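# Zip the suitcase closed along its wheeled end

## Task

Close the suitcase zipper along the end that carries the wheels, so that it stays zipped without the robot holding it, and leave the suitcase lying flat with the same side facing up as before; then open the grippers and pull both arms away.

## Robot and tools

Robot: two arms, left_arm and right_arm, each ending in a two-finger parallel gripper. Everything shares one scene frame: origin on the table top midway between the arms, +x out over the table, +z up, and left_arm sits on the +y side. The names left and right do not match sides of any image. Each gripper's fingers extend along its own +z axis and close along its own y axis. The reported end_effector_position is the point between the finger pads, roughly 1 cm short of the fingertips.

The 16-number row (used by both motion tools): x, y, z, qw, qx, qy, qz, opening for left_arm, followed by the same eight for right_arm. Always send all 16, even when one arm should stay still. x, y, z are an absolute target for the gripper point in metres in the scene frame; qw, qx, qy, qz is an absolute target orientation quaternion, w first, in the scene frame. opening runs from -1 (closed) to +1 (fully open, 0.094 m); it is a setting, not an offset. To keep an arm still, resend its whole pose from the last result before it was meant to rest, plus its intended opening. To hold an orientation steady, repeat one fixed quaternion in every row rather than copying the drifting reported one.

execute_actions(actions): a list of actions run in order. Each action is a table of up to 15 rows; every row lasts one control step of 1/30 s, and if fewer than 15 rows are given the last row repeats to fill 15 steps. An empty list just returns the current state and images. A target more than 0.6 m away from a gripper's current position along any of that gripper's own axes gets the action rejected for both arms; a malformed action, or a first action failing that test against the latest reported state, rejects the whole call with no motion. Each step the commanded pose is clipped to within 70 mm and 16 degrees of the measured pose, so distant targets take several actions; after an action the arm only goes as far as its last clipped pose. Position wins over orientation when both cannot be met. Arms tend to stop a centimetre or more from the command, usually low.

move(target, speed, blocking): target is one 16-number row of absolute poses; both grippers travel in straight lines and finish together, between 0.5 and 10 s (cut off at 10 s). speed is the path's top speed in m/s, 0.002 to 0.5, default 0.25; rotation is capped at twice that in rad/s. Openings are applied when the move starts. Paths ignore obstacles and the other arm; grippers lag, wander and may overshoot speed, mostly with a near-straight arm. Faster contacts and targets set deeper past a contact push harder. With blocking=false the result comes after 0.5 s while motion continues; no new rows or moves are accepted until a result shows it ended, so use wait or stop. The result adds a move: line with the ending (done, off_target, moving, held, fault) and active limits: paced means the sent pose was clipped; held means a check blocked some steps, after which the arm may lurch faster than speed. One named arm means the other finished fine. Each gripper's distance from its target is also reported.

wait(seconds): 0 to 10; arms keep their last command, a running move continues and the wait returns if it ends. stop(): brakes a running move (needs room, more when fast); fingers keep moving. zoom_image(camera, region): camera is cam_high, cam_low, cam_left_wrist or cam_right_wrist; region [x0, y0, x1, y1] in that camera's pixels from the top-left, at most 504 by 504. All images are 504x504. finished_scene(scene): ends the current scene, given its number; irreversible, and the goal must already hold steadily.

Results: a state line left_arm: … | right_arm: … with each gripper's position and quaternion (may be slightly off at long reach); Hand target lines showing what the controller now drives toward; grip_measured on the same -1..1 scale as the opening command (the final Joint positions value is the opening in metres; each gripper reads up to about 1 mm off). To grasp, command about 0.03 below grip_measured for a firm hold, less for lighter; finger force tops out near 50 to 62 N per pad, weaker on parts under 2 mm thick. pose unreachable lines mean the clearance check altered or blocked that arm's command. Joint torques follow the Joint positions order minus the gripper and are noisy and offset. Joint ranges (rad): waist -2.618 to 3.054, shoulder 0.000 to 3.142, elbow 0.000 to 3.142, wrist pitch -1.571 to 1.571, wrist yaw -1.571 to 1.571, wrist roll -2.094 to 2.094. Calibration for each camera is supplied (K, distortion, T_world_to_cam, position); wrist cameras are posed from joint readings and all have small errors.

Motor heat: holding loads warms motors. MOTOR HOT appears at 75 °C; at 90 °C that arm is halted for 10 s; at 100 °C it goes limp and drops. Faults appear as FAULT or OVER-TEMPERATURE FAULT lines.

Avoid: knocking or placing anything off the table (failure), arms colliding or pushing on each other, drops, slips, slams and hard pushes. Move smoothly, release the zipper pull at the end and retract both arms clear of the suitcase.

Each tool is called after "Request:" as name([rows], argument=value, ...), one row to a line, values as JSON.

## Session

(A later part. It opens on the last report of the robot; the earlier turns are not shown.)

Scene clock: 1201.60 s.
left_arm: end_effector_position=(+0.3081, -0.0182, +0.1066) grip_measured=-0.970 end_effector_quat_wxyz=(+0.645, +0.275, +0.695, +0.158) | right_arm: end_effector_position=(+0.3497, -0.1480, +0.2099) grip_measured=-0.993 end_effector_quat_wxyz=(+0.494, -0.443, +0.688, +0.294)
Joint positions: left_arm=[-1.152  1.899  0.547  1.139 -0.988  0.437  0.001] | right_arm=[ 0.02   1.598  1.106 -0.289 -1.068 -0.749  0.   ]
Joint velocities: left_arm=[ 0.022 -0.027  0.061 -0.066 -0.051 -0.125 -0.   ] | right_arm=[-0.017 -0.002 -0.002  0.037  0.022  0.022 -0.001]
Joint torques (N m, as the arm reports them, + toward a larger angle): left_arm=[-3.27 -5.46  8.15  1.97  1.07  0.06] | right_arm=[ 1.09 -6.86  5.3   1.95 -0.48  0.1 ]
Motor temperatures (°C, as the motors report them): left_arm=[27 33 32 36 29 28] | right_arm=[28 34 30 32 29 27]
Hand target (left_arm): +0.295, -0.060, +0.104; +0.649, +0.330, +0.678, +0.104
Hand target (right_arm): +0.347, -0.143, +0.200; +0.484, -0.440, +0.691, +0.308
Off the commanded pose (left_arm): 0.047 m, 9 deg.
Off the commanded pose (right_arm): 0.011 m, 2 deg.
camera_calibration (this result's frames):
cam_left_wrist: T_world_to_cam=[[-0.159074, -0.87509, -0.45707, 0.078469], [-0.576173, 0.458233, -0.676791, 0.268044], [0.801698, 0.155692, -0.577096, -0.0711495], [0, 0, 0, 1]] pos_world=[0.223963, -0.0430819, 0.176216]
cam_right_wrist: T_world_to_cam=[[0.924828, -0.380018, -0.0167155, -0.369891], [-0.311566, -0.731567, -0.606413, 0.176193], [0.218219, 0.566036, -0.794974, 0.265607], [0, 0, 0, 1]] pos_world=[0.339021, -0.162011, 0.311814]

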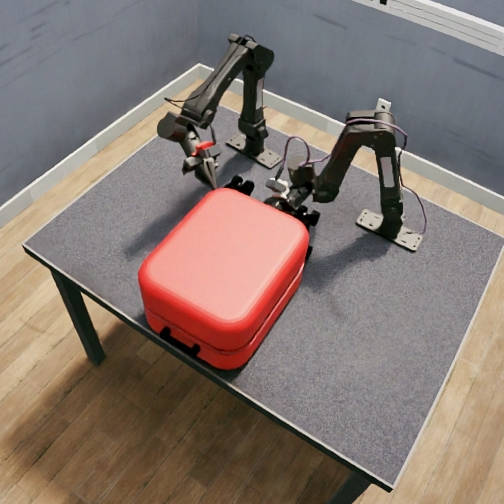

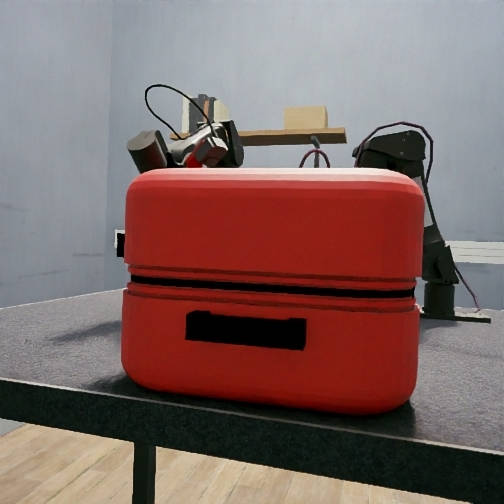

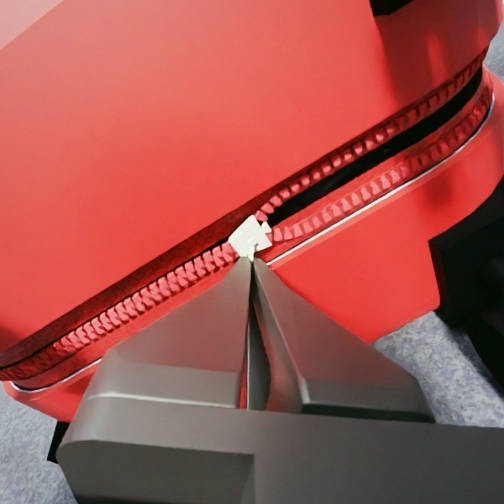

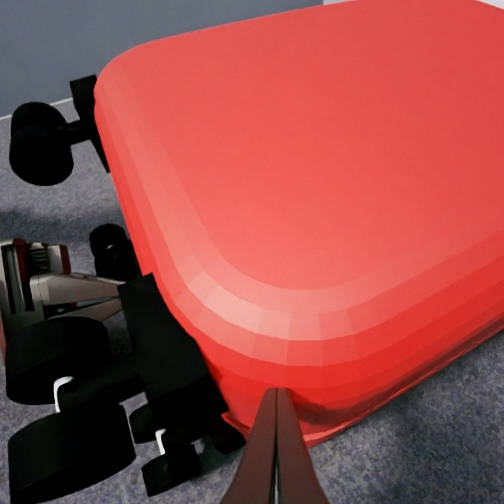

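Request:
execute_actions([
  [[0.300,-0.065,0.102,0.6479,0.3307,0.6782,0.1026,-1,0.347,-0.1427,0.200,0.4838,-0.4402,0.6909,0.3082,-1],[0.300,-0.066,0.102,0.6479,0.3307,0.6782,0.1026,-1,0.347,-0.1424,0.200,0.4838,-0.4402,0.6909,0.3082,-1],[0.300,-0.067,0.102,0.6479,0.3307,0.6782,0.1026,-1,0.347,-0.1421,0.200,0.4838,-0.4402,0.6909,0.3082,-1],[0.300,-0.068,0.102,0.6479,0.3307,0.6782,0.1026,-1,0.347,-0.1418,0.200,0.4838,-0.4402,0.6909,0.3082,-1],[0.300,-0.069,0.102,0.6479,0.3307,0.6782,0.1026,-1,0.347,-0.1415,0.200,0.4838,-0.4402,0.6909,0.3082,-1],[0.300,-0.070,0.102,0.6479,0.3307,0.6782,0.1026,-1,0.347,-0.1412,0.200,0.4838,-0.4402,0.6909,0.3082,-1],[0.300,-0.071,0.102,0.6479,0.3307,0.6782,0.1026,-1,0.347,-0.1409,0.200,0.4838,-0.4402,0.6909,0.3082,-1],[0.300,-0.072,0.102,0.6479,0.3307,0.6782,0.1026,-1,0.347,-0.1406,0.200,0.4838,-0.4402,0.6909,0.3082,-1],[0.300,-0.073,0.102,0.6479,0.3307,0.6782,0.1026,-1,0.347,-0.1403,0.200,0.4838,-0.4402,0.6909,0.3082,-1],[0.300,-0.074,0.102,0.6479,0.3307,0.6782,0.1026,-1,0.347,-0.140,0.200,0.4838,-0.4402,0.6909,0.3082,-1],[0.300,-0.075,0.102,0.6479,0.3307,0.6782,0.1026,-1,0.347,-0.140,0.200,0.4838,-0.4402,0.6909,0.3082,-1],[0.300,-0.076,0.102,0.6479,0.3307,0.6782,0.1026,-1,0.347,-0.140,0.200,0.4838,-0.4402,0.6909,0.3082,-1],[0.300,-0.077,0.102,0.6479,0.3307,0.6782,0.1026,-1,0.347,-0.140,0.200,0.4838,-0.4402,0.6909,0.3082,-1],[0.300,-0.078,0.102,0.6479,0.3307,0.6782,0.1026,-1,0.347,-0.140,0.200,0.4838,-0.4402,0.6909,0.3082,-1],[0.300,-0.079,0.102,0.6479,0.3307,0.6782,0.1026,-1,0.347,-0.140,0.200,0.4838,-0.4402,0.6909,0.3082,-1]],
  [[0.300,-0.080,0.102,0.6479,0.3307,0.6782,0.1026,-1,0.347,-0.140,0.200,0.4838,-0.4402,0.6909,0.3082,-1],[0.300,-0.081,0.102,0.6479,0.3307,0.6782,0.1026,-1,0.347,-0.140,0.200,0.4838,-0.4402,0.6909,0.3082,-1],[0.300,-0.082,0.102,0.6479,0.3307,0.6782,0.1026,-1,0.347,-0.140,0.200,0.4838,-0.4402,0.6909,0.3082,-1],[0.300,-0.083,0.102,0.6479,0.3307,0.6782,0.1026,-1,0.347,-0.140,0.200,0.4838,-0.4402,0.6909,0.3082,-1],[0.300,-0.084,0.102,0.6479,0.3307,0.6782,0.1026,-1,0.347,-0.140,0.200,0.4838,-0.4402,0.6909,0.3082,-1],[0.300,-0.085,0.102,0.6479,0.3307,0.6782,0.1026,-1,0.347,-0.140,0.200,0.4838,-0.4402,0.6909,0.3082,-1],[0.300,-0.086,0.102,0.6479,0.3307,0.6782,0.1026,-1,0.347,-0.140,0.200,0.4838,-0.4402,0.6909,0.3082,-1],[0.300,-0.087,0.102,0.6479,0.3307,0.6782,0.1026,-1,0.347,-0.140,0.200,0.4838,-0.4402,0.6909,0.3082,-1],[0.300,-0.088,0.102,0.6479,0.3307,0.6782,0.1026,-1,0.347,-0.140,0.200,0.4838,-0.4402,0.6909,0.3082,-1],[0.300,-0.089,0.102,0.6479,0.3307,0.6782,0.1026,-1,0.347,-0.140,0.200,0.4838,-0.4402,0.6909,0.3082,-1],[0.300,-0.090,0.102,0.6479,0.3307,0.6782,0.1026,-1,0.347,-0.140,0.200,0.4838,-0.4402,0.6909,0.3082,-1],[0.300,-0.091,0.102,0.6479,0.3307,0.6782,0.1026,-1,0.347,-0.140,0.200,0.4838,-0.4402,0.6909,0.3082,-1],[0.300,-0.092,0.102,0.6479,0.3307,0.6782,0.1026,-1,0.347,-0.140,0.200,0.4838,-0.4402,0.6909,0.3082,-1],[0.300,-0.093,0.102,0.6479,0.3307,0.6782,0.1026,-1,0.347,-0.140,0.200,0.4838,-0.4402,0.6909,0.3082,-1],[0.300,-0.094,0.102,0.6479,0.3307,0.6782,0.1026,-1,0.347,-0.140,0.200,0.4838,-0.4402,0.6909,0.3082,-1]],
])

Scene clock: 1225.40 s.
left_arm: end_effector_position=(+0.3118, -0.0388, +0.1069) grip_measured=-0.970 end_effector_quat_wxyz=(+0.642, +0.270, +0.696, +0.176) | right_arm: end_effector_position=(+0.3564, -0.1536, +0.2100) grip_measured=-0.993 end_effector_quat_wxyz=(+0.500, -0.438, +0.694, +0.277)
Joint positions: left_arm=[-1.179  1.956  0.656  1.071 -1.049  0.437  0.001] | right_arm=[ 0.013  1.598  1.106 -0.262 -1.039 -0.737  0.   ]
Joint velocities: left_arm=[-0.022  0.056  0.11  -0.007 -0.139 -0.007  0.   ] | right_arm=[-0.002  0.017 -0.012  0.022 -0.066 -0.007 -0.   ]
Joint torques (N m, as the arm reports them, + toward a larger angle): left_arm=[-4.15 -6.6   8.35  1.91  1.35 -0.03] | right_arm=[ 2.48 -7.1   5.09  1.89 -0.6   0.1 ]
Motor temperatures (°C, as the motors report them): left_arm=[27 32 34 36 30 29] | right_arm=[28 33 30 33 29 27]
Hand target (left_arm): +0.294, -0.088, +0.105; +0.649, +0.330, +0.678, +0.104
Hand target (right_arm): +0.347, -0.140, +0.200; +0.483, -0.440, +0.691, +0.308
Off the commanded pose (left_arm): 0.057 m, 11 deg.
Off the commanded pose (right_arm): 0.019 m, 4 deg.
camera_calibration (this result's frames):
cam_left_wrist: T_world_to_cam=[[-0.128711, -0.870459, -0.475116, 0.0538784], [-0.586735, 0.45309, -0.671157, 0.282355], [0.799485, 0.192382, -0.569046, -0.0694591], [0, 0, 0, 1]] pos_world=[0.228134, -0.0676706, 0.175577]
cam_right_wrist: T_world_to_cam=[[0.912647, -0.408736, 0.00328982, -0.382451], [-0.325498, -0.731611, -0.598996, 0.177584], [0.247238, 0.545601, -0.800745, 0.255114], [0, 0, 0, 1]] pos_world=[0.343773, -0.165589, 0.311912]

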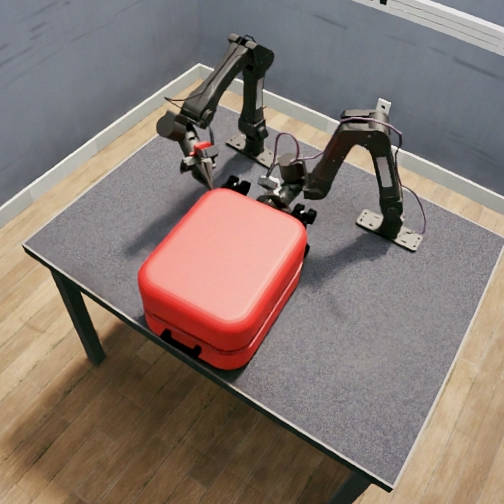

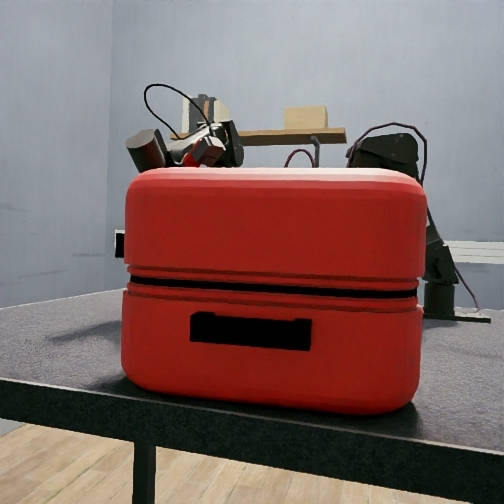

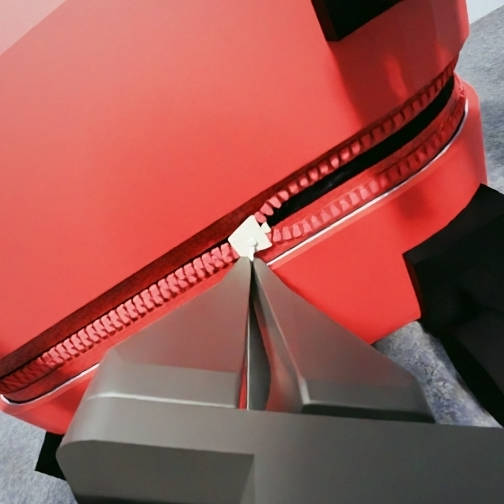

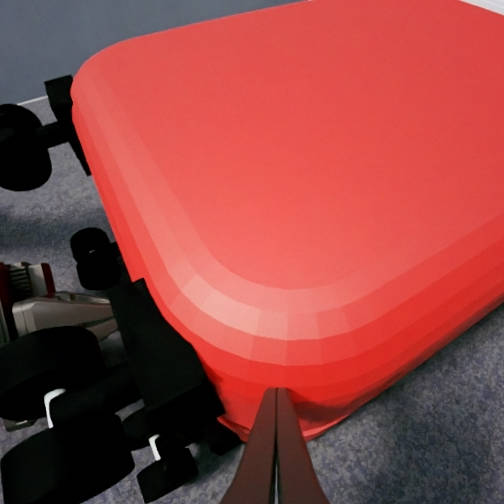

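Request:
execute_actions([
  [[0.3001,-0.095,0.102,0.6479,0.3307,0.6782,0.1026,-1,0.3464,-0.1397,0.200,0.4838,-0.4402,0.6909,0.3082,-1],[0.3002,-0.096,0.102,0.6479,0.3307,0.6782,0.1026,-1,0.3458,-0.1393,0.200,0.4838,-0.4402,0.6909,0.3082,-1],[0.3003,-0.097,0.102,0.6479,0.3307,0.6782,0.1026,-1,0.3452,-0.1390,0.200,0.4838,-0.4402,0.6909,0.3082,-1],[0.3004,-0.098,0.102,0.6479,0.3307,0.6782,0.1026,-1,0.3446,-0.1387,0.200,0.4838,-0.4402,0.6909,0.3082,-1],[0.3005,-0.099,0.102,0.6479,0.3307,0.6782,0.1026,-1,0.3440,-0.1383,0.200,0.4838,-0.4402,0.6909,0.3082,-1],[0.3006,-0.100,0.102,0.6479,0.3307,0.6782,0.1026,-1,0.3434,-0.1380,0.200,0.4838,-0.4402,0.6909,0.3082,-1],[0.3007,-0.101,0.102,0.6479,0.3307,0.6782,0.1026,-1,0.3428,-0.1377,0.200,0.4838,-0.4402,0.6909,0.3082,-1],[0.3008,-0.102,0.102,0.6479,0.3307,0.6782,0.1026,-1,0.3422,-0.1373,0.200,0.4838,-0.4402,0.6909,0.3082,-1],[0.3009,-0.103,0.102,0.6479,0.3307,0.6782,0.1026,-1,0.3416,-0.1370,0.200,0.4838,-0.4402,0.6909,0.3082,-1],[0.3010,-0.104,0.102,0.6479,0.3307,0.6782,0.1026,-1,0.3410,-0.1367,0.200,0.4838,-0.4402,0.6909,0.3082,-1],[0.3011,-0.105,0.102,0.6479,0.3307,0.6782,0.1026,-1,0.3404,-0.1363,0.200,0.4838,-0.4402,0.6909,0.3082,-1],[0.3012,-0.106,0.102,0.6479,0.3307,0.6782,0.1026,-1,0.3398,-0.1360,0.200,0.4838,-0.4402,0.6909,0.3082,-1],[0.3013,-0.107,0.102,0.6479,0.3307,0.6782,0.1026,-1,0.3392,-0.1357,0.200,0.4838,-0.4402,0.6909,0.3082,-1],[0.3014,-0.108,0.102,0.6479,0.3307,0.6782,0.1026,-1,0.3386,-0.1353,0.200,0.4838,-0.4402,0.6909,0.3082,-1],[0.3015,-0.109,0.102,0.6479,0.3307,0.6782,0.1026,-1,0.3380,-0.1350,0.200,0.4838,-0.4402,0.6909,0.3082,-1]],
  [[0.3016,-0.110,0.102,0.6479,0.3307,0.6782,0.1026,-1,0.338,-0.135,0.200,0.4838,-0.4402,0.6909,0.3082,-1],[0.3017,-0.111,0.102,0.6479,0.3307,0.6782,0.1026,-1,0.338,-0.135,0.200,0.4838,-0.4402,0.6909,0.3082,-1],[0.3018,-0.112,0.102,0.6479,0.3307,0.6782,0.1026,-1,0.338,-0.135,0.200,0.4838,-0.4402,0.6909,0.3082,-1],[0.3019,-0.113,0.102,0.6479,0.3307,0.6782,0.1026,-1,0.338,-0.135,0.200,0.4838,-0.4402,0.6909,0.3082,-1],[0.3020,-0.114,0.102,0.6479,0.3307,0.6782,0.1026,-1,0.338,-0.135,0.200,0.4838,-0.4402,0.6909,0.3082,-1],[0.3021,-0.115,0.102,0.6479,0.3307,0.6782,0.1026,-1,0.338,-0.135,0.200,0.4838,-0.4402,0.6909,0.3082,-1],[0.3022,-0.116,0.102,0.6479,0.3307,0.6782,0.1026,-1,0.338,-0.135,0.200,0.4838,-0.4402,0.6909,0.3082,-1],[0.3023,-0.117,0.102,0.6479,0.3307,0.6782,0.1026,-1,0.338,-0.135,0.200,0.4838,-0.4402,0.6909,0.3082,-1],[0.3024,-0.118,0.102,0.6479,0.3307,0.6782,0.1026,-1,0.338,-0.135,0.200,0.4838,-0.4402,0.6909,0.3082,-1],[0.3025,-0.119,0.102,0.6479,0.3307,0.6782,0.1026,-1,0.338,-0.135,0.200,0.4838,-0.4402,0.6909,0.3082,-1],[0.3026,-0.120,0.102,0.6479,0.3307,0.6782,0.1026,-1,0.338,-0.135,0.200,0.4838,-0.4402,0.6909,0.3082,-1],[0.3027,-0.121,0.102,0.6479,0.3307,0.6782,0.1026,-1,0.338,-0.135,0.200,0.4838,-0.4402,0.6909,0.3082,-1],[0.3028,-0.122,0.102,0.6479,0.3307,0.6782,0.1026,-1,0.338,-0.135,0.200,0.4838,-0.4402,0.6909,0.3082,-1],[0.3029,-0.123,0.102,0.6479,0.3307,0.6782,0.1026,-1,0.338,-0.135,0.200,0.4838,-0.4402,0.6909,0.3082,-1],[0.3030,-0.124,0.102,0.6479,0.3307,0.6782,0.1026,-1,0.338,-0.135,0.200,0.4838,-0.4402,0.6909,0.3082,-1]],
])

Scene clock: 1250.20 s.
left_arm: end_effector_position=(+0.3152, -0.0561, +0.1073) grip_measured=-0.970 end_effector_quat_wxyz=(+0.639, +0.258, +0.698, +0.196) | right_arm: end_effector_position=(+0.3569, -0.1565, +0.2092) grip_measured=-0.993 end_effector_quat_wxyz=(+0.507, -0.434, +0.697, +0.261)
Joint positions: left_arm=[-1.202  2.013  0.764  1.002 -1.118  0.429  0.001] | right_arm=[ 0.013  1.575  1.075 -0.218 -1.009 -0.717  0.   ]
Joint velocities: left_arm=[-0.022  0.037  0.085 -0.081 -0.125 -0.081  0.   ] | right_arm=[-0.012  0.007  0.012 -0.037  0.037 -0.007  0.   ]
Joint torques (N m, as the arm reports them, + toward a larger angle): left_arm=[-4.44 -7.09  9.29  1.94  1.73  0.  ] | right_arm=[ 3.71 -7.97  4.52  1.65 -0.83  0.1 ]
Motor temperatures (°C, as the motors report them): left_arm=[28 32 35 36 31 28] | right_arm=[28 34 30 33 30 27]
Hand target (left_arm): +0.293, -0.116, +0.106; +0.649, +0.329, +0.678, +0.105
Hand target (right_arm): +0.339, -0.136, +0.201; +0.484, -0.440, +0.691, +0.308
Off the commanded pose (left_arm): 0.069 m, 14 deg.
Off the commanded pose (right_arm): 0.030 m, 6 deg.
camera_calibration (this result's frames):
cam_left_wrist: T_world_to_cam=[[-0.0858682, -0.868308, -0.488536, 0.0274892], [-0.601799, 0.435991, -0.669141, 0.296079], [0.794018, 0.236543, -0.559985, -0.0654439], [0, 0, 0, 1]] pos_world=[0.232504, -0.0897383, 0.1749]
cam_right_wrist: T_world_to_cam=[[0.900097, -0.434933, 0.025658, -0.38845], [-0.3361, -0.730624, -0.594328, 0.178222], [0.277239, 0.526329, -0.803813, 0.242884], [0, 0, 0, 1]] pos_world=[0.342207, -0.166573, 0.311122]

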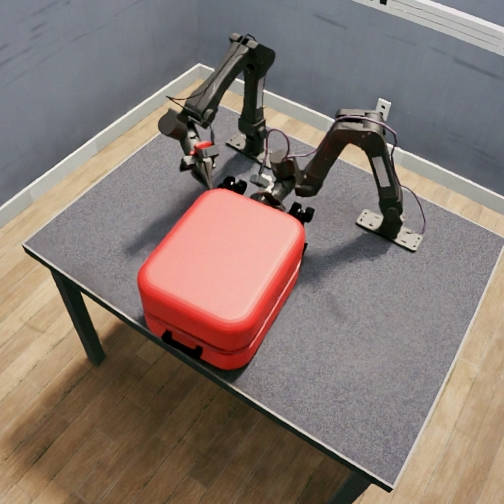

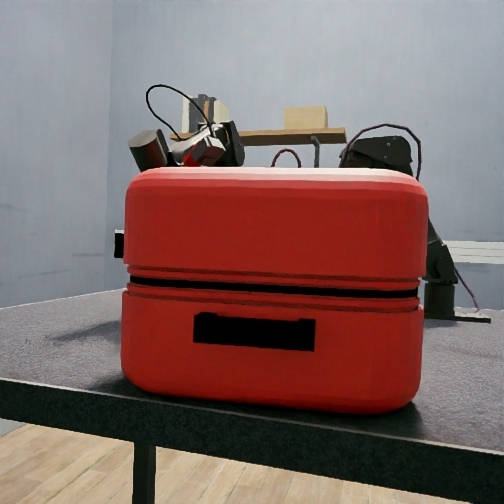

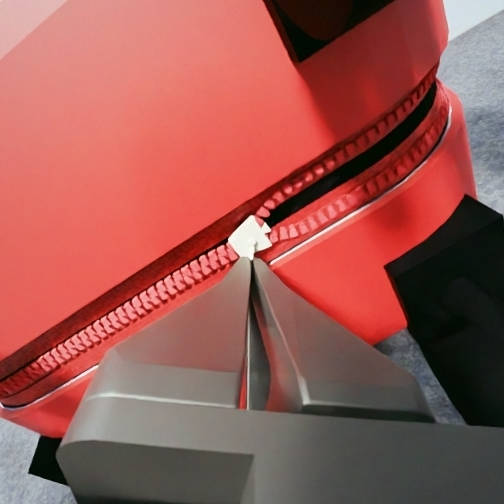

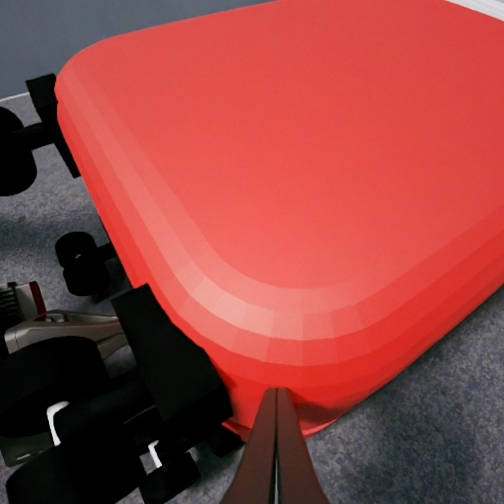

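Request:
zoom_image(camera="cam_high", region=[200, 140, 330, 240])

Request:
zoom_image(camera="cam_right_wrist", region=[0, 260, 260, 504])

Region (200, 140, 330, 240) of cam_high's 504x504 image, scaled by 3.877, with more detail than that image has; it fills the top 388 rows of this view, and the rest is white.

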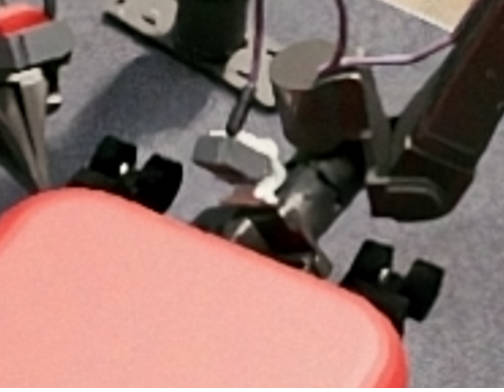

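Region (0, 260, 260, 504) of cam_right_wrist's 504x504 image, scaled by 1.938, with more detail than that image has; it fills the top 473 rows of this view, and the rest is white.

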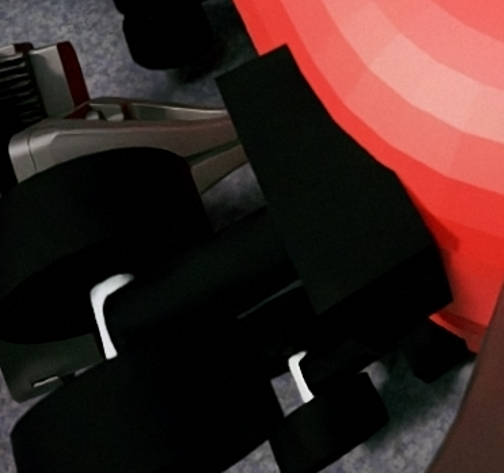

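Request:
execute_actions(actions=[])

Scene clock: 1262.63 s.
left_arm: end_effector_position=(+0.3155, -0.0564, +0.1071) grip_measured=-0.970 end_effector_quat_wxyz=(+0.638, +0.257, +0.698, +0.199) | right_arm: end_effector_position=(+0.3574, -0.1569, +0.2093) grip_measured=-0.993 end_effector_quat_wxyz=(+0.507, -0.434, +0.698, +0.259)
Joint positions: left_arm=[-1.203  2.016  0.77   0.994 -1.125  0.427  0.001] | right_arm=[ 0.013  1.574  1.075 -0.216 -1.006 -0.717  0.   ]
Joint velocities: left_arm=[-0.002 -0.017 -0.017  0.022 -0.022 -0.007 -0.   ] | right_arm=[-0.002 -0.037 -0.012  0.022  0.022  0.125 -0.   ]
Joint torques (N m, as the arm reports them, + toward a larger angle): left_arm=[-4.53 -7.11  9.26  1.83  1.66 -0.02] | right_arm=[ 3.68 -7.99  4.53  1.67 -0.8   0.1 ]
Motor temperatures (°C, as the motors report them): left_arm=[28 33 35 36 32 28] | right_arm=[28 34 30 33 30 27]
Hand target (left_arm): +0.293, -0.116, +0.106; +0.649, +0.329, +0.678, +0.105
Hand target (right_arm): +0.339, -0.136, +0.201; +0.484, -0.440, +0.691, +0.308
Off the commanded pose (left_arm): 0.069 m, 14 deg.
Off the commanded pose (right_arm): 0.031 m, 6 deg.
camera_calibration (this result's frames):
cam_left_wrist: T_world_to_cam=[[-0.0809588, -0.867496, -0.490812, 0.0258248], [-0.604354, 0.434305, -0.667934, 0.296808], [0.792592, 0.242549, -0.559435, -0.0649162], [0, 0, 0, 1]] pos_world=[0.23292, -0.090757, 0.174607]
cam_right_wrist: T_world_to_cam=[[0.898823, -0.437448, 0.0275189, -0.389312], [-0.337552, -0.730884, -0.593184, 0.178381], [0.2796, 0.523878, -0.804597, 0.241967], [0, 0, 0, 1]] pos_world=[0.342482, -0.166689, 0.311212]

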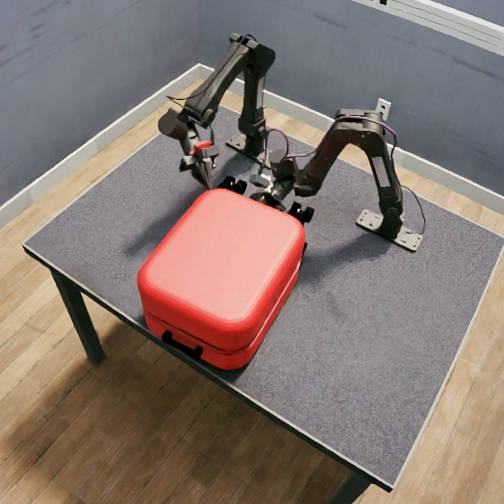

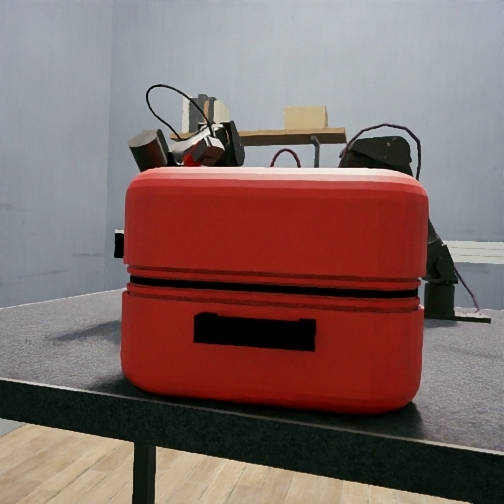

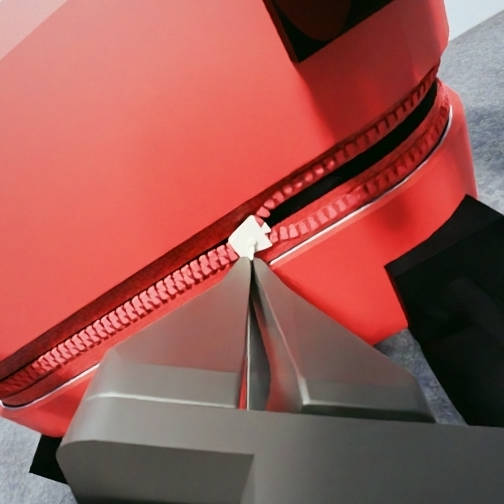

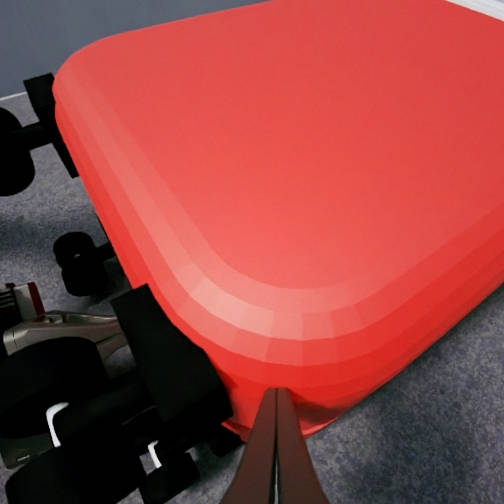

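Request:
zoom_image(camera="cam_left_wrist", region=[190, 170, 350, 300])

Region (190, 170, 350, 300) of cam_left_wrist's 504x504 image, scaled by 3.150, with more detail than that image has; it fills the top 410 rows of this view, and the rest is white.

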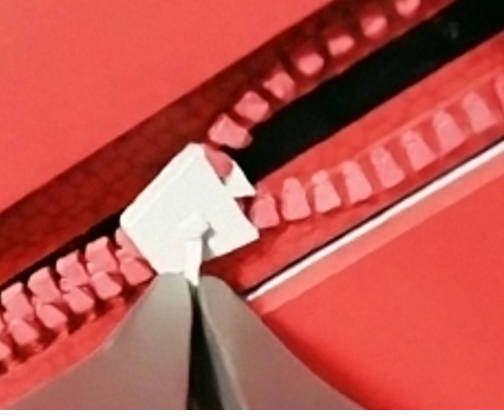

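Request:
execute_actions([
  [[0.3037,-0.1199,0.102,0.6481,0.3319,0.6776,0.1015,-1,0.338,-0.135,0.200,0.4838,-0.4402,0.6909,0.3082,-1],[0.3043,-0.1157,0.1022,0.6482,0.3330,0.6770,0.1003,-1,0.338,-0.135,0.200,0.4838,-0.4402,0.6909,0.3082,-1],[0.3050,-0.1116,0.1024,0.6484,0.3342,0.6764,0.0992,-1,0.339,-0.136,0.200,0.4838,-0.4402,0.6909,0.3082,-1],[0.3057,-0.1075,0.1026,0.6485,0.3354,0.6758,0.0981,-1,0.339,-0.136,0.200,0.4838,-0.4402,0.6909,0.3082,-1],[0.3063,-0.1033,0.1028,0.6487,0.3366,0.6752,0.0969,-1,0.340,-0.137,0.200,0.4838,-0.4402,0.6909,0.3082,-1],[0.3070,-0.0992,0.103,0.6489,0.3377,0.6746,0.0958,-1,0.340,-0.137,0.200,0.4838,-0.4402,0.6909,0.3082,-1],[0.3077,-0.0951,0.1032,0.6490,0.3389,0.6740,0.0947,-1,0.341,-0.138,0.200,0.4838,-0.4402,0.6909,0.3082,-1],[0.3083,-0.0909,0.1034,0.6492,0.3401,0.6734,0.0935,-1,0.341,-0.138,0.200,0.4838,-0.4402,0.6909,0.3082,-1],[0.3090,-0.0868,0.1036,0.6493,0.3413,0.6728,0.0924,-1,0.342,-0.139,0.200,0.4838,-0.4402,0.6909,0.3082,-1],[0.3097,-0.0827,0.1038,0.6495,0.3424,0.6722,0.0913,-1,0.342,-0.139,0.200,0.4838,-0.4402,0.6909,0.3082,-1],[0.3103,-0.0785,0.104,0.6497,0.3436,0.6716,0.0901,-1,0.343,-0.140,0.200,0.4838,-0.4402,0.6909,0.3082,-1],[0.3110,-0.0744,0.104,0.6498,0.3448,0.6710,0.0890,-1,0.343,-0.140,0.200,0.4838,-0.4402,0.6909,0.3082,-1],[0.3117,-0.0703,0.104,0.6500,0.3460,0.6704,0.0879,-1,0.344,-0.141,0.200,0.4838,-0.4402,0.6909,0.3082,-1],[0.3123,-0.0661,0.104,0.6501,0.3471,0.6698,0.0867,-1,0.344,-0.141,0.200,0.4838,-0.4402,0.6909,0.3082,-1],[0.3130,-0.0620,0.104,0.6503,0.3483,0.6692,0.0856,-1,0.344,-0.141,0.200,0.4838,-0.4402,0.6909,0.3082,-1]],
  [[0.3130,-0.0620,0.104,0.6503,0.3483,0.6692,0.0856,-1,0.344,-0.141,0.200,0.4838,-0.4402,0.6909,0.3082,-1]],
])

Scene clock: 1361.30 s.
left_arm: end_effector_position=(+0.3158, -0.0520, +0.1073) grip_measured=-0.970 end_effector_quat_wxyz=(+0.653, +0.319, +0.678, +0.109) | right_arm: end_effector_position=(+0.3571, -0.1571, +0.2097) grip_measured=-0.993 end_effector_quat_wxyz=(+0.508, -0.435, +0.697, +0.260)
Joint positions: left_arm=[-1.127  1.934  0.606  1.145 -0.828  0.47   0.001] | right_arm=[ 0.012  1.574  1.075 -0.216 -1.01  -0.719  0.   ]
Joint velocities: left_arm=[ 0.017  0.017  0.002  0.007 -0.037 -0.081  0.001] | right_arm=[-0.012  0.007  0.007 -0.022  0.007  0.051 -0.   ]
Joint torques (N m, as the arm reports them, + toward a larger angle): left_arm=[ 0.39 -7.75  4.05  2.11  0.66  0.09] | right_arm=[ 2.22 -5.99  6.35  1.51 -0.86 -0.06]
Motor temperatures (°C, as the motors report them): left_arm=[28 34 36 36 34 28] | right_arm=[28 35 30 33 31 27]
Hand target (left_arm): +0.312, -0.062, +0.104; +0.651, +0.347, +0.669, +0.086
Hand target (right_arm): +0.344, -0.142, +0.201; +0.485, -0.438, +0.692, +0.307
Off the commanded pose (left_arm): 0.011 m, 4 deg.
Off the commanded pose (right_arm): 0.023 m, 6 deg.
camera_calibration (this result's frames):
cam_left_wrist: T_world_to_cam=[[-0.280489, -0.849392, -0.447056, 0.0890506], [-0.514543, 0.526234, -0.676996, 0.272622], [0.810291, 0.0401397, -0.584652, -0.0796232], [0, 0, 0, 1]] pos_world=[0.229771, -0.064628, 0.177823]
cam_right_wrist: T_world_to_cam=[[0.899705, -0.435549, 0.0287832, -0.389496], [-0.334743, -0.730785, -0.594896, 0.177746], [0.280141, 0.525596, -0.803287, 0.242246], [0, 0, 0, 1]] pos_world=[0.342067, -0.167074, 0.311544]

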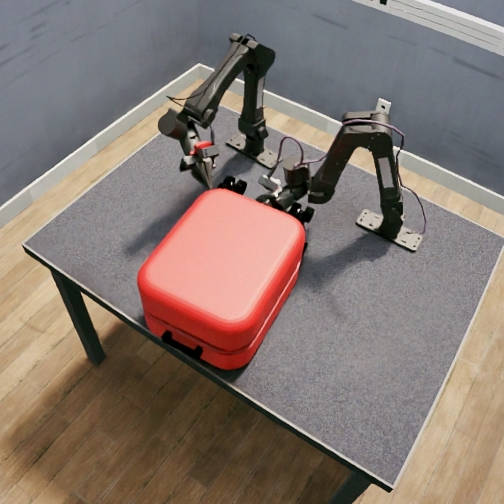

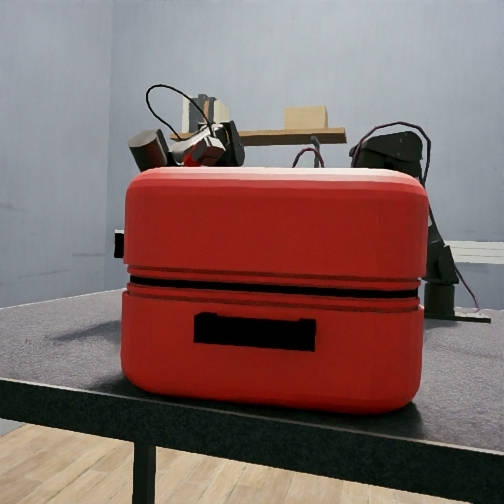

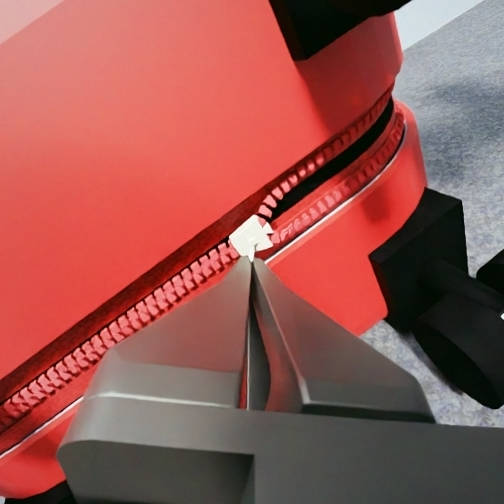

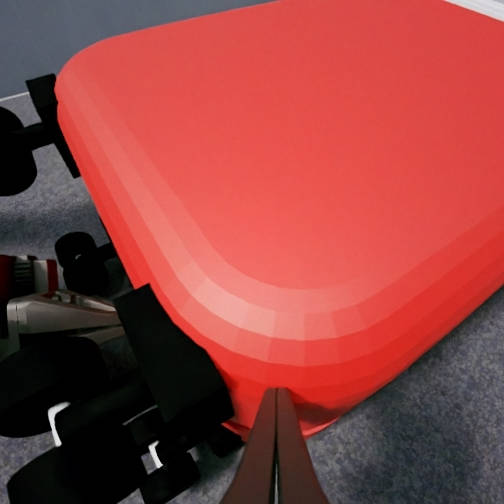

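Request:
execute_actions(actions=[])

Scene clock: 1376.87 s.
left_arm: end_effector_position=(+0.3158, -0.0520, +0.1073) grip_measured=-0.970 end_effector_quat_wxyz=(+0.653, +0.319, +0.678, +0.109) | right_arm: end_effector_position=(+0.3571, -0.1571, +0.2097) grip_measured=-0.993 end_effector_quat_wxyz=(+0.508, -0.435, +0.697, +0.260)
Joint positions: left_arm=[-1.127  1.934  0.606  1.146 -0.828  0.471  0.001] | right_arm=[ 0.012  1.574  1.075 -0.216 -1.01  -0.719  0.   ]
Joint velocities: left_arm=[-0.012 -0.007  0.007 -0.051  0.007  0.022 -0.001] | right_arm=[-0.007  0.007 -0.012  0.022 -0.066  0.081  0.001]
Joint torques (N m, as the arm reports them, + toward a larger angle): left_arm=[ 0.45 -7.77  4.04  2.08  0.68  0.09] | right_arm=[ 2.22 -5.99  6.37  1.51 -0.87 -0.07]
Motor temperatures (°C, as the motors report them): left_arm=[28 34 35 36 32 28] | right_arm=[28 34 30 32 31 27]
Hand target (left_arm): +0.312, -0.062, +0.104; +0.651, +0.347, +0.669, +0.086
Hand target (right_arm): +0.344, -0.142, +0.201; +0.485, -0.438, +0.692, +0.307
Off the commanded pose (left_arm): 0.011 m, 4 deg.
Off the commanded pose (right_arm): 0.023 m, 6 deg.
camera_calibration (this result's frames):
cam_left_wrist: T_world_to_cam=[[-0.280747, -0.849101, -0.447446, 0.0891827], [-0.514085, 0.526716, -0.676969, 0.272485], [0.810492, 0.0399682, -0.584384, -0.0796724], [0, 0, 0, 1]] pos_world=[0.229692, -0.0646128, 0.177809]
cam_right_wrist: T_world_to_cam=[[0.899705, -0.435549, 0.0287832, -0.389496], [-0.334743, -0.730785, -0.594896, 0.177746], [0.280141, 0.525596, -0.803287, 0.242246], [0, 0, 0, 1]] pos_world=[0.342067, -0.167074, 0.311544]

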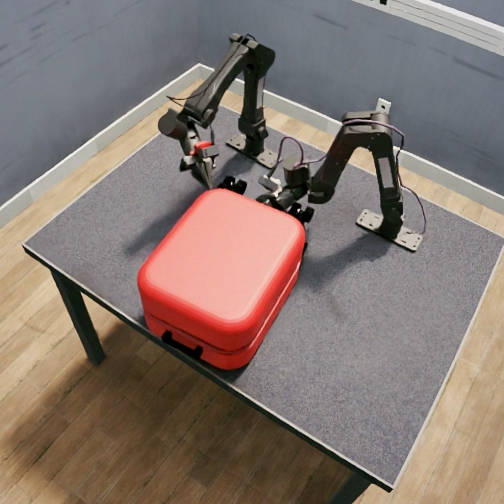

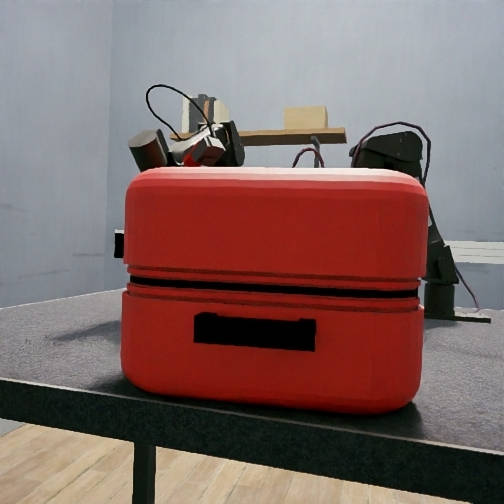

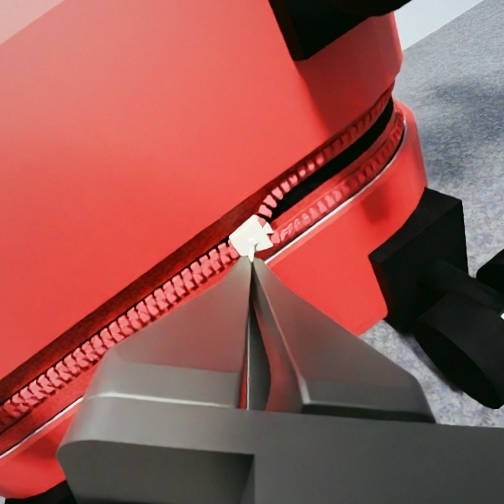

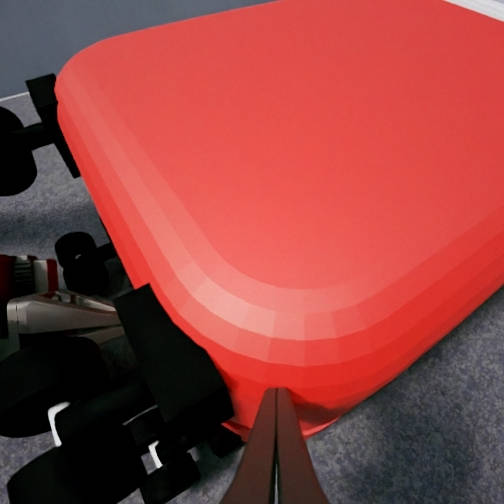

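Request:
zoom_image(camera="cam_left_wrist", region=[180, 60, 440, 320])

Request:
zoom_image(camera="cam_low", region=[90, 120, 460, 420])

Region (180, 60, 440, 320) of cam_left_wrist's 504x504 image, scaled by 1.938, with more detail than that image has.

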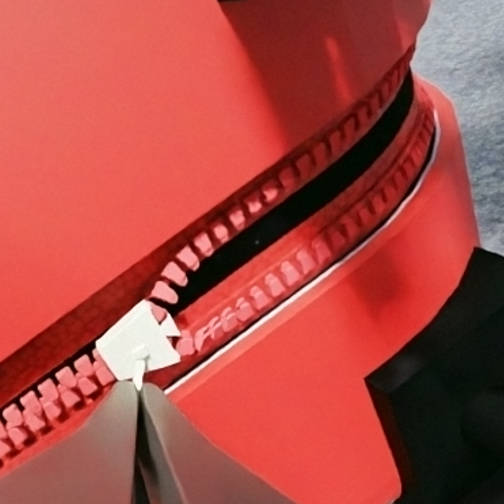

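Region (90, 120, 460, 420) of cam_low's 504x504 image, scaled by 1.362, with more detail than that image has; it fills the top 409 rows of this view, and the rest is white.

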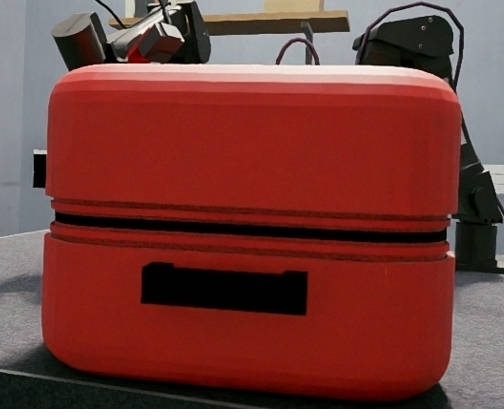

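Request:
execute_actions([
  [[0.3124,-0.064,0.1044,0.6507,0.3512,0.6677,0.0828,-1,0.3436,-0.1406,0.2,0.4838,-0.4402,0.6909,0.3082,-1],[0.3118,-0.066,0.1048,0.651,0.3541,0.6661,0.0799,-1,0.3432,-0.1402,0.2,0.4838,-0.4402,0.6909,0.3082,-1],[0.3111,-0.068,0.1051,0.6514,0.357,0.6646,0.0771,-1,0.3429,-0.1399,0.2,0.4838,-0.4402,0.6909,0.3082,-1],[0.3105,-0.07,0.1055,0.6517,0.36,0.663,0.0742,-1,0.3425,-0.1395,0.2,0.4838,-0.4402,0.6909,0.3082,-1],[0.3099,-0.072,0.1059,0.6521,0.3629,0.6615,0.0714,-1,0.3421,-0.1391,0.2,0.4838,-0.4402,0.6909,0.3082,-1],[0.3093,-0.074,0.1063,0.6524,0.3658,0.66,0.0686,-1,0.3418,-0.1388,0.2,0.4838,-0.4402,0.6909,0.3082,-1],[0.3086,-0.076,0.1066,0.6528,0.3687,0.6584,0.0657,-1,0.3414,-0.1384,0.2,0.4838,-0.4402,0.6909,0.3082,-1],[0.308,-0.078,0.107,0.6531,0.3716,0.6569,0.0629,-1,0.341,-0.138,0.2,0.4838,-0.4402,0.6909,0.3082,-1]],
  [[0.3076,-0.08,0.1071,0.6533,0.3737,0.6556,0.0608,-1,0.3406,-0.1376,0.2,0.4838,-0.4402,0.6909,0.3082,-1],[0.3072,-0.082,0.1073,0.6535,0.3759,0.6544,0.0586,-1,0.3402,-0.1372,0.2,0.4838,-0.4402,0.6909,0.3082,-1],[0.3069,-0.084,0.1074,0.6536,0.378,0.6531,0.0565,-1,0.3399,-0.1369,0.2,0.4838,-0.4402,0.6909,0.3082,-1],[0.3065,-0.086,0.1075,0.6538,0.3802,0.6519,0.0543,-1,0.3395,-0.1365,0.2,0.4838,-0.4402,0.6909,0.3082,-1],[0.3061,-0.088,0.1076,0.654,0.3823,0.6506,0.0522,-1,0.3391,-0.1361,0.2,0.4838,-0.4402,0.6909,0.3082,-1],[0.3058,-0.09,0.1078,0.6542,0.3844,0.6494,0.05,-1,0.3388,-0.1358,0.2,0.4838,-0.4402,0.6909,0.3082,-1],[0.3054,-0.092,0.1079,0.6543,0.3866,0.6481,0.0479,-1,0.3384,-0.1354,0.2,0.4838,-0.4402,0.6909,0.3082,-1],[0.305,-0.094,0.108,0.6545,0.3887,0.6469,0.0458,-1,0.338,-0.135,0.2,0.4838,-0.4402,0.6909,0.3082,-1]],
])

Scene clock: 1409.97 s.
left_arm: end_effector_position=(+0.3155, -0.0531, +0.1072) grip_measured=-0.970 end_effector_quat_wxyz=(+0.652, +0.328, +0.674, +0.113) | right_arm: end_effector_position=(+0.3571, -0.1571, +0.2097) grip_measured=-0.993 end_effector_quat_wxyz=(+0.508, -0.434, +0.697, +0.260)
Joint positions: left_arm=[-1.127  1.934  0.606  1.147 -0.822  0.491  0.001] | right_arm=[ 0.012  1.574  1.075 -0.216 -1.01  -0.717  0.   ]
Joint velocities: left_arm=[ 0.002 -0.012  0.002 -0.022 -0.022 -0.007  0.001] | right_arm=[ 0.007 -0.007 -0.012 -0.051 -0.11  -0.022 -0.001]
Joint torques (N m, as the arm reports them, + toward a larger angle): left_arm=[-1.4  -7.73  6.77  1.97  1.47  0.12] | right_arm=[ 3.83 -7.98  4.51  1.67 -0.76  0.1 ]
Motor temperatures (°C, as the motors report them): left_arm=[27 34 34 37 31 29] | right_arm=[28 34 31 32 31 27]
Hand target (left_arm): +0.301, -0.090, +0.110; +0.656, +0.386, +0.647, +0.049
Hand target (right_arm): +0.339, -0.136, +0.201; +0.483, -0.440, +0.692, +0.308
Off the commanded pose (left_arm): 0.042 m, 11 deg.
Off the commanded pose (right_arm): 0.031 m, 6 deg.
camera_calibration (this result's frames):
cam_left_wrist: T_world_to_cam=[[-0.285785, -0.838461, -0.464015, 0.0921084], [-0.506492, 0.543211, -0.669618, 0.27052], [0.813506, 0.0436532, -0.579915, -0.0806594], [0, 0, 0, 1]] pos_world=[0.228956, -0.0661988, 0.177109]
cam_right_wrist: T_world_to_cam=[[0.899457, -0.436174, 0.0270035, -0.389132], [-0.336141, -0.730014, -0.595053, 0.178399], [0.279259, 0.526148, -0.803233, 0.242636], [0, 0, 0, 1]] pos_world=[0.342217, -0.167157, 0.311558]

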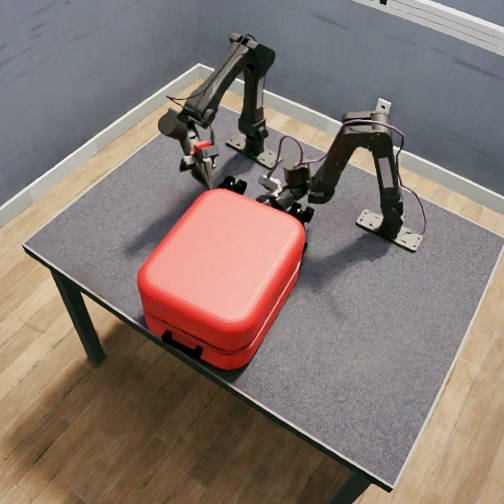

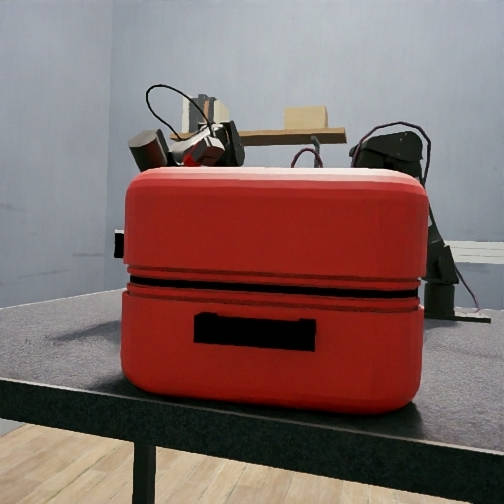

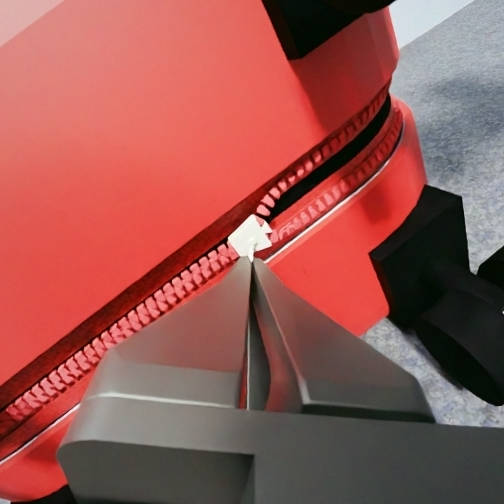

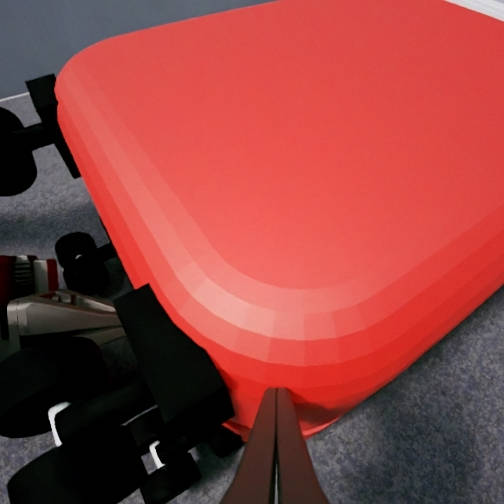

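Request:
zoom_image(camera="cam_right_wrist", region=[0, 230, 270, 504])

Request:
zoom_image(camera="cam_high", region=[180, 130, 340, 250])

Region (0, 230, 270, 504) of cam_right_wrist's 504x504 image, scaled by 1.839, with more detail than that image has; it fills the left 497 columns of this view, and the rest is white.

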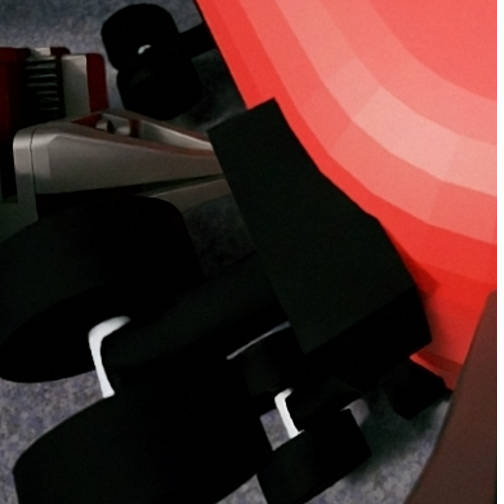

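Region (180, 130, 340, 250) of cam_high's 504x504 image, scaled by 3.150, with more detail than that image has; it fills the top 378 rows of this view, and the rest is white.

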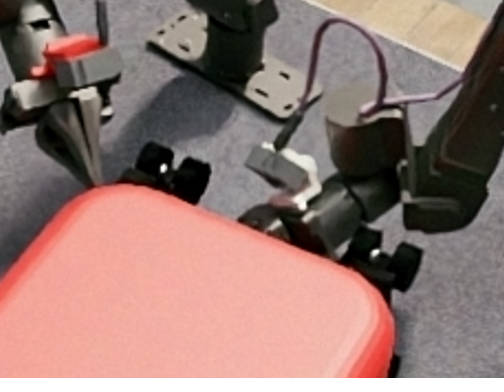

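Request:
zoom_image(camera="cam_left_wrist", region=[300, 170, 504, 470])

Region (300, 170, 504, 470) of cam_left_wrist's 504x504 image, scaled by 1.680, with more detail than that image has; it fills the left 343 columns of this view, and the rest is white.

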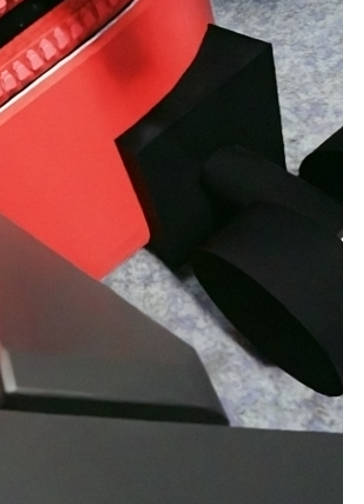

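Request:
zoom_image(camera="cam_left_wrist", region=[200, 160, 340, 290])

Region (200, 160, 340, 290) of cam_left_wrist's 504x504 image, scaled by 3.600, with more detail than that image has; it fills the top 468 rows of this view, and the rest is white.

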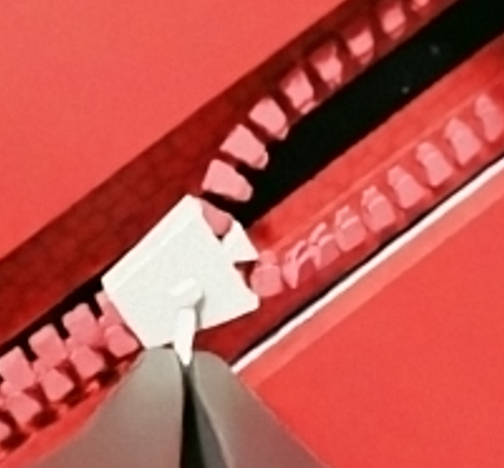

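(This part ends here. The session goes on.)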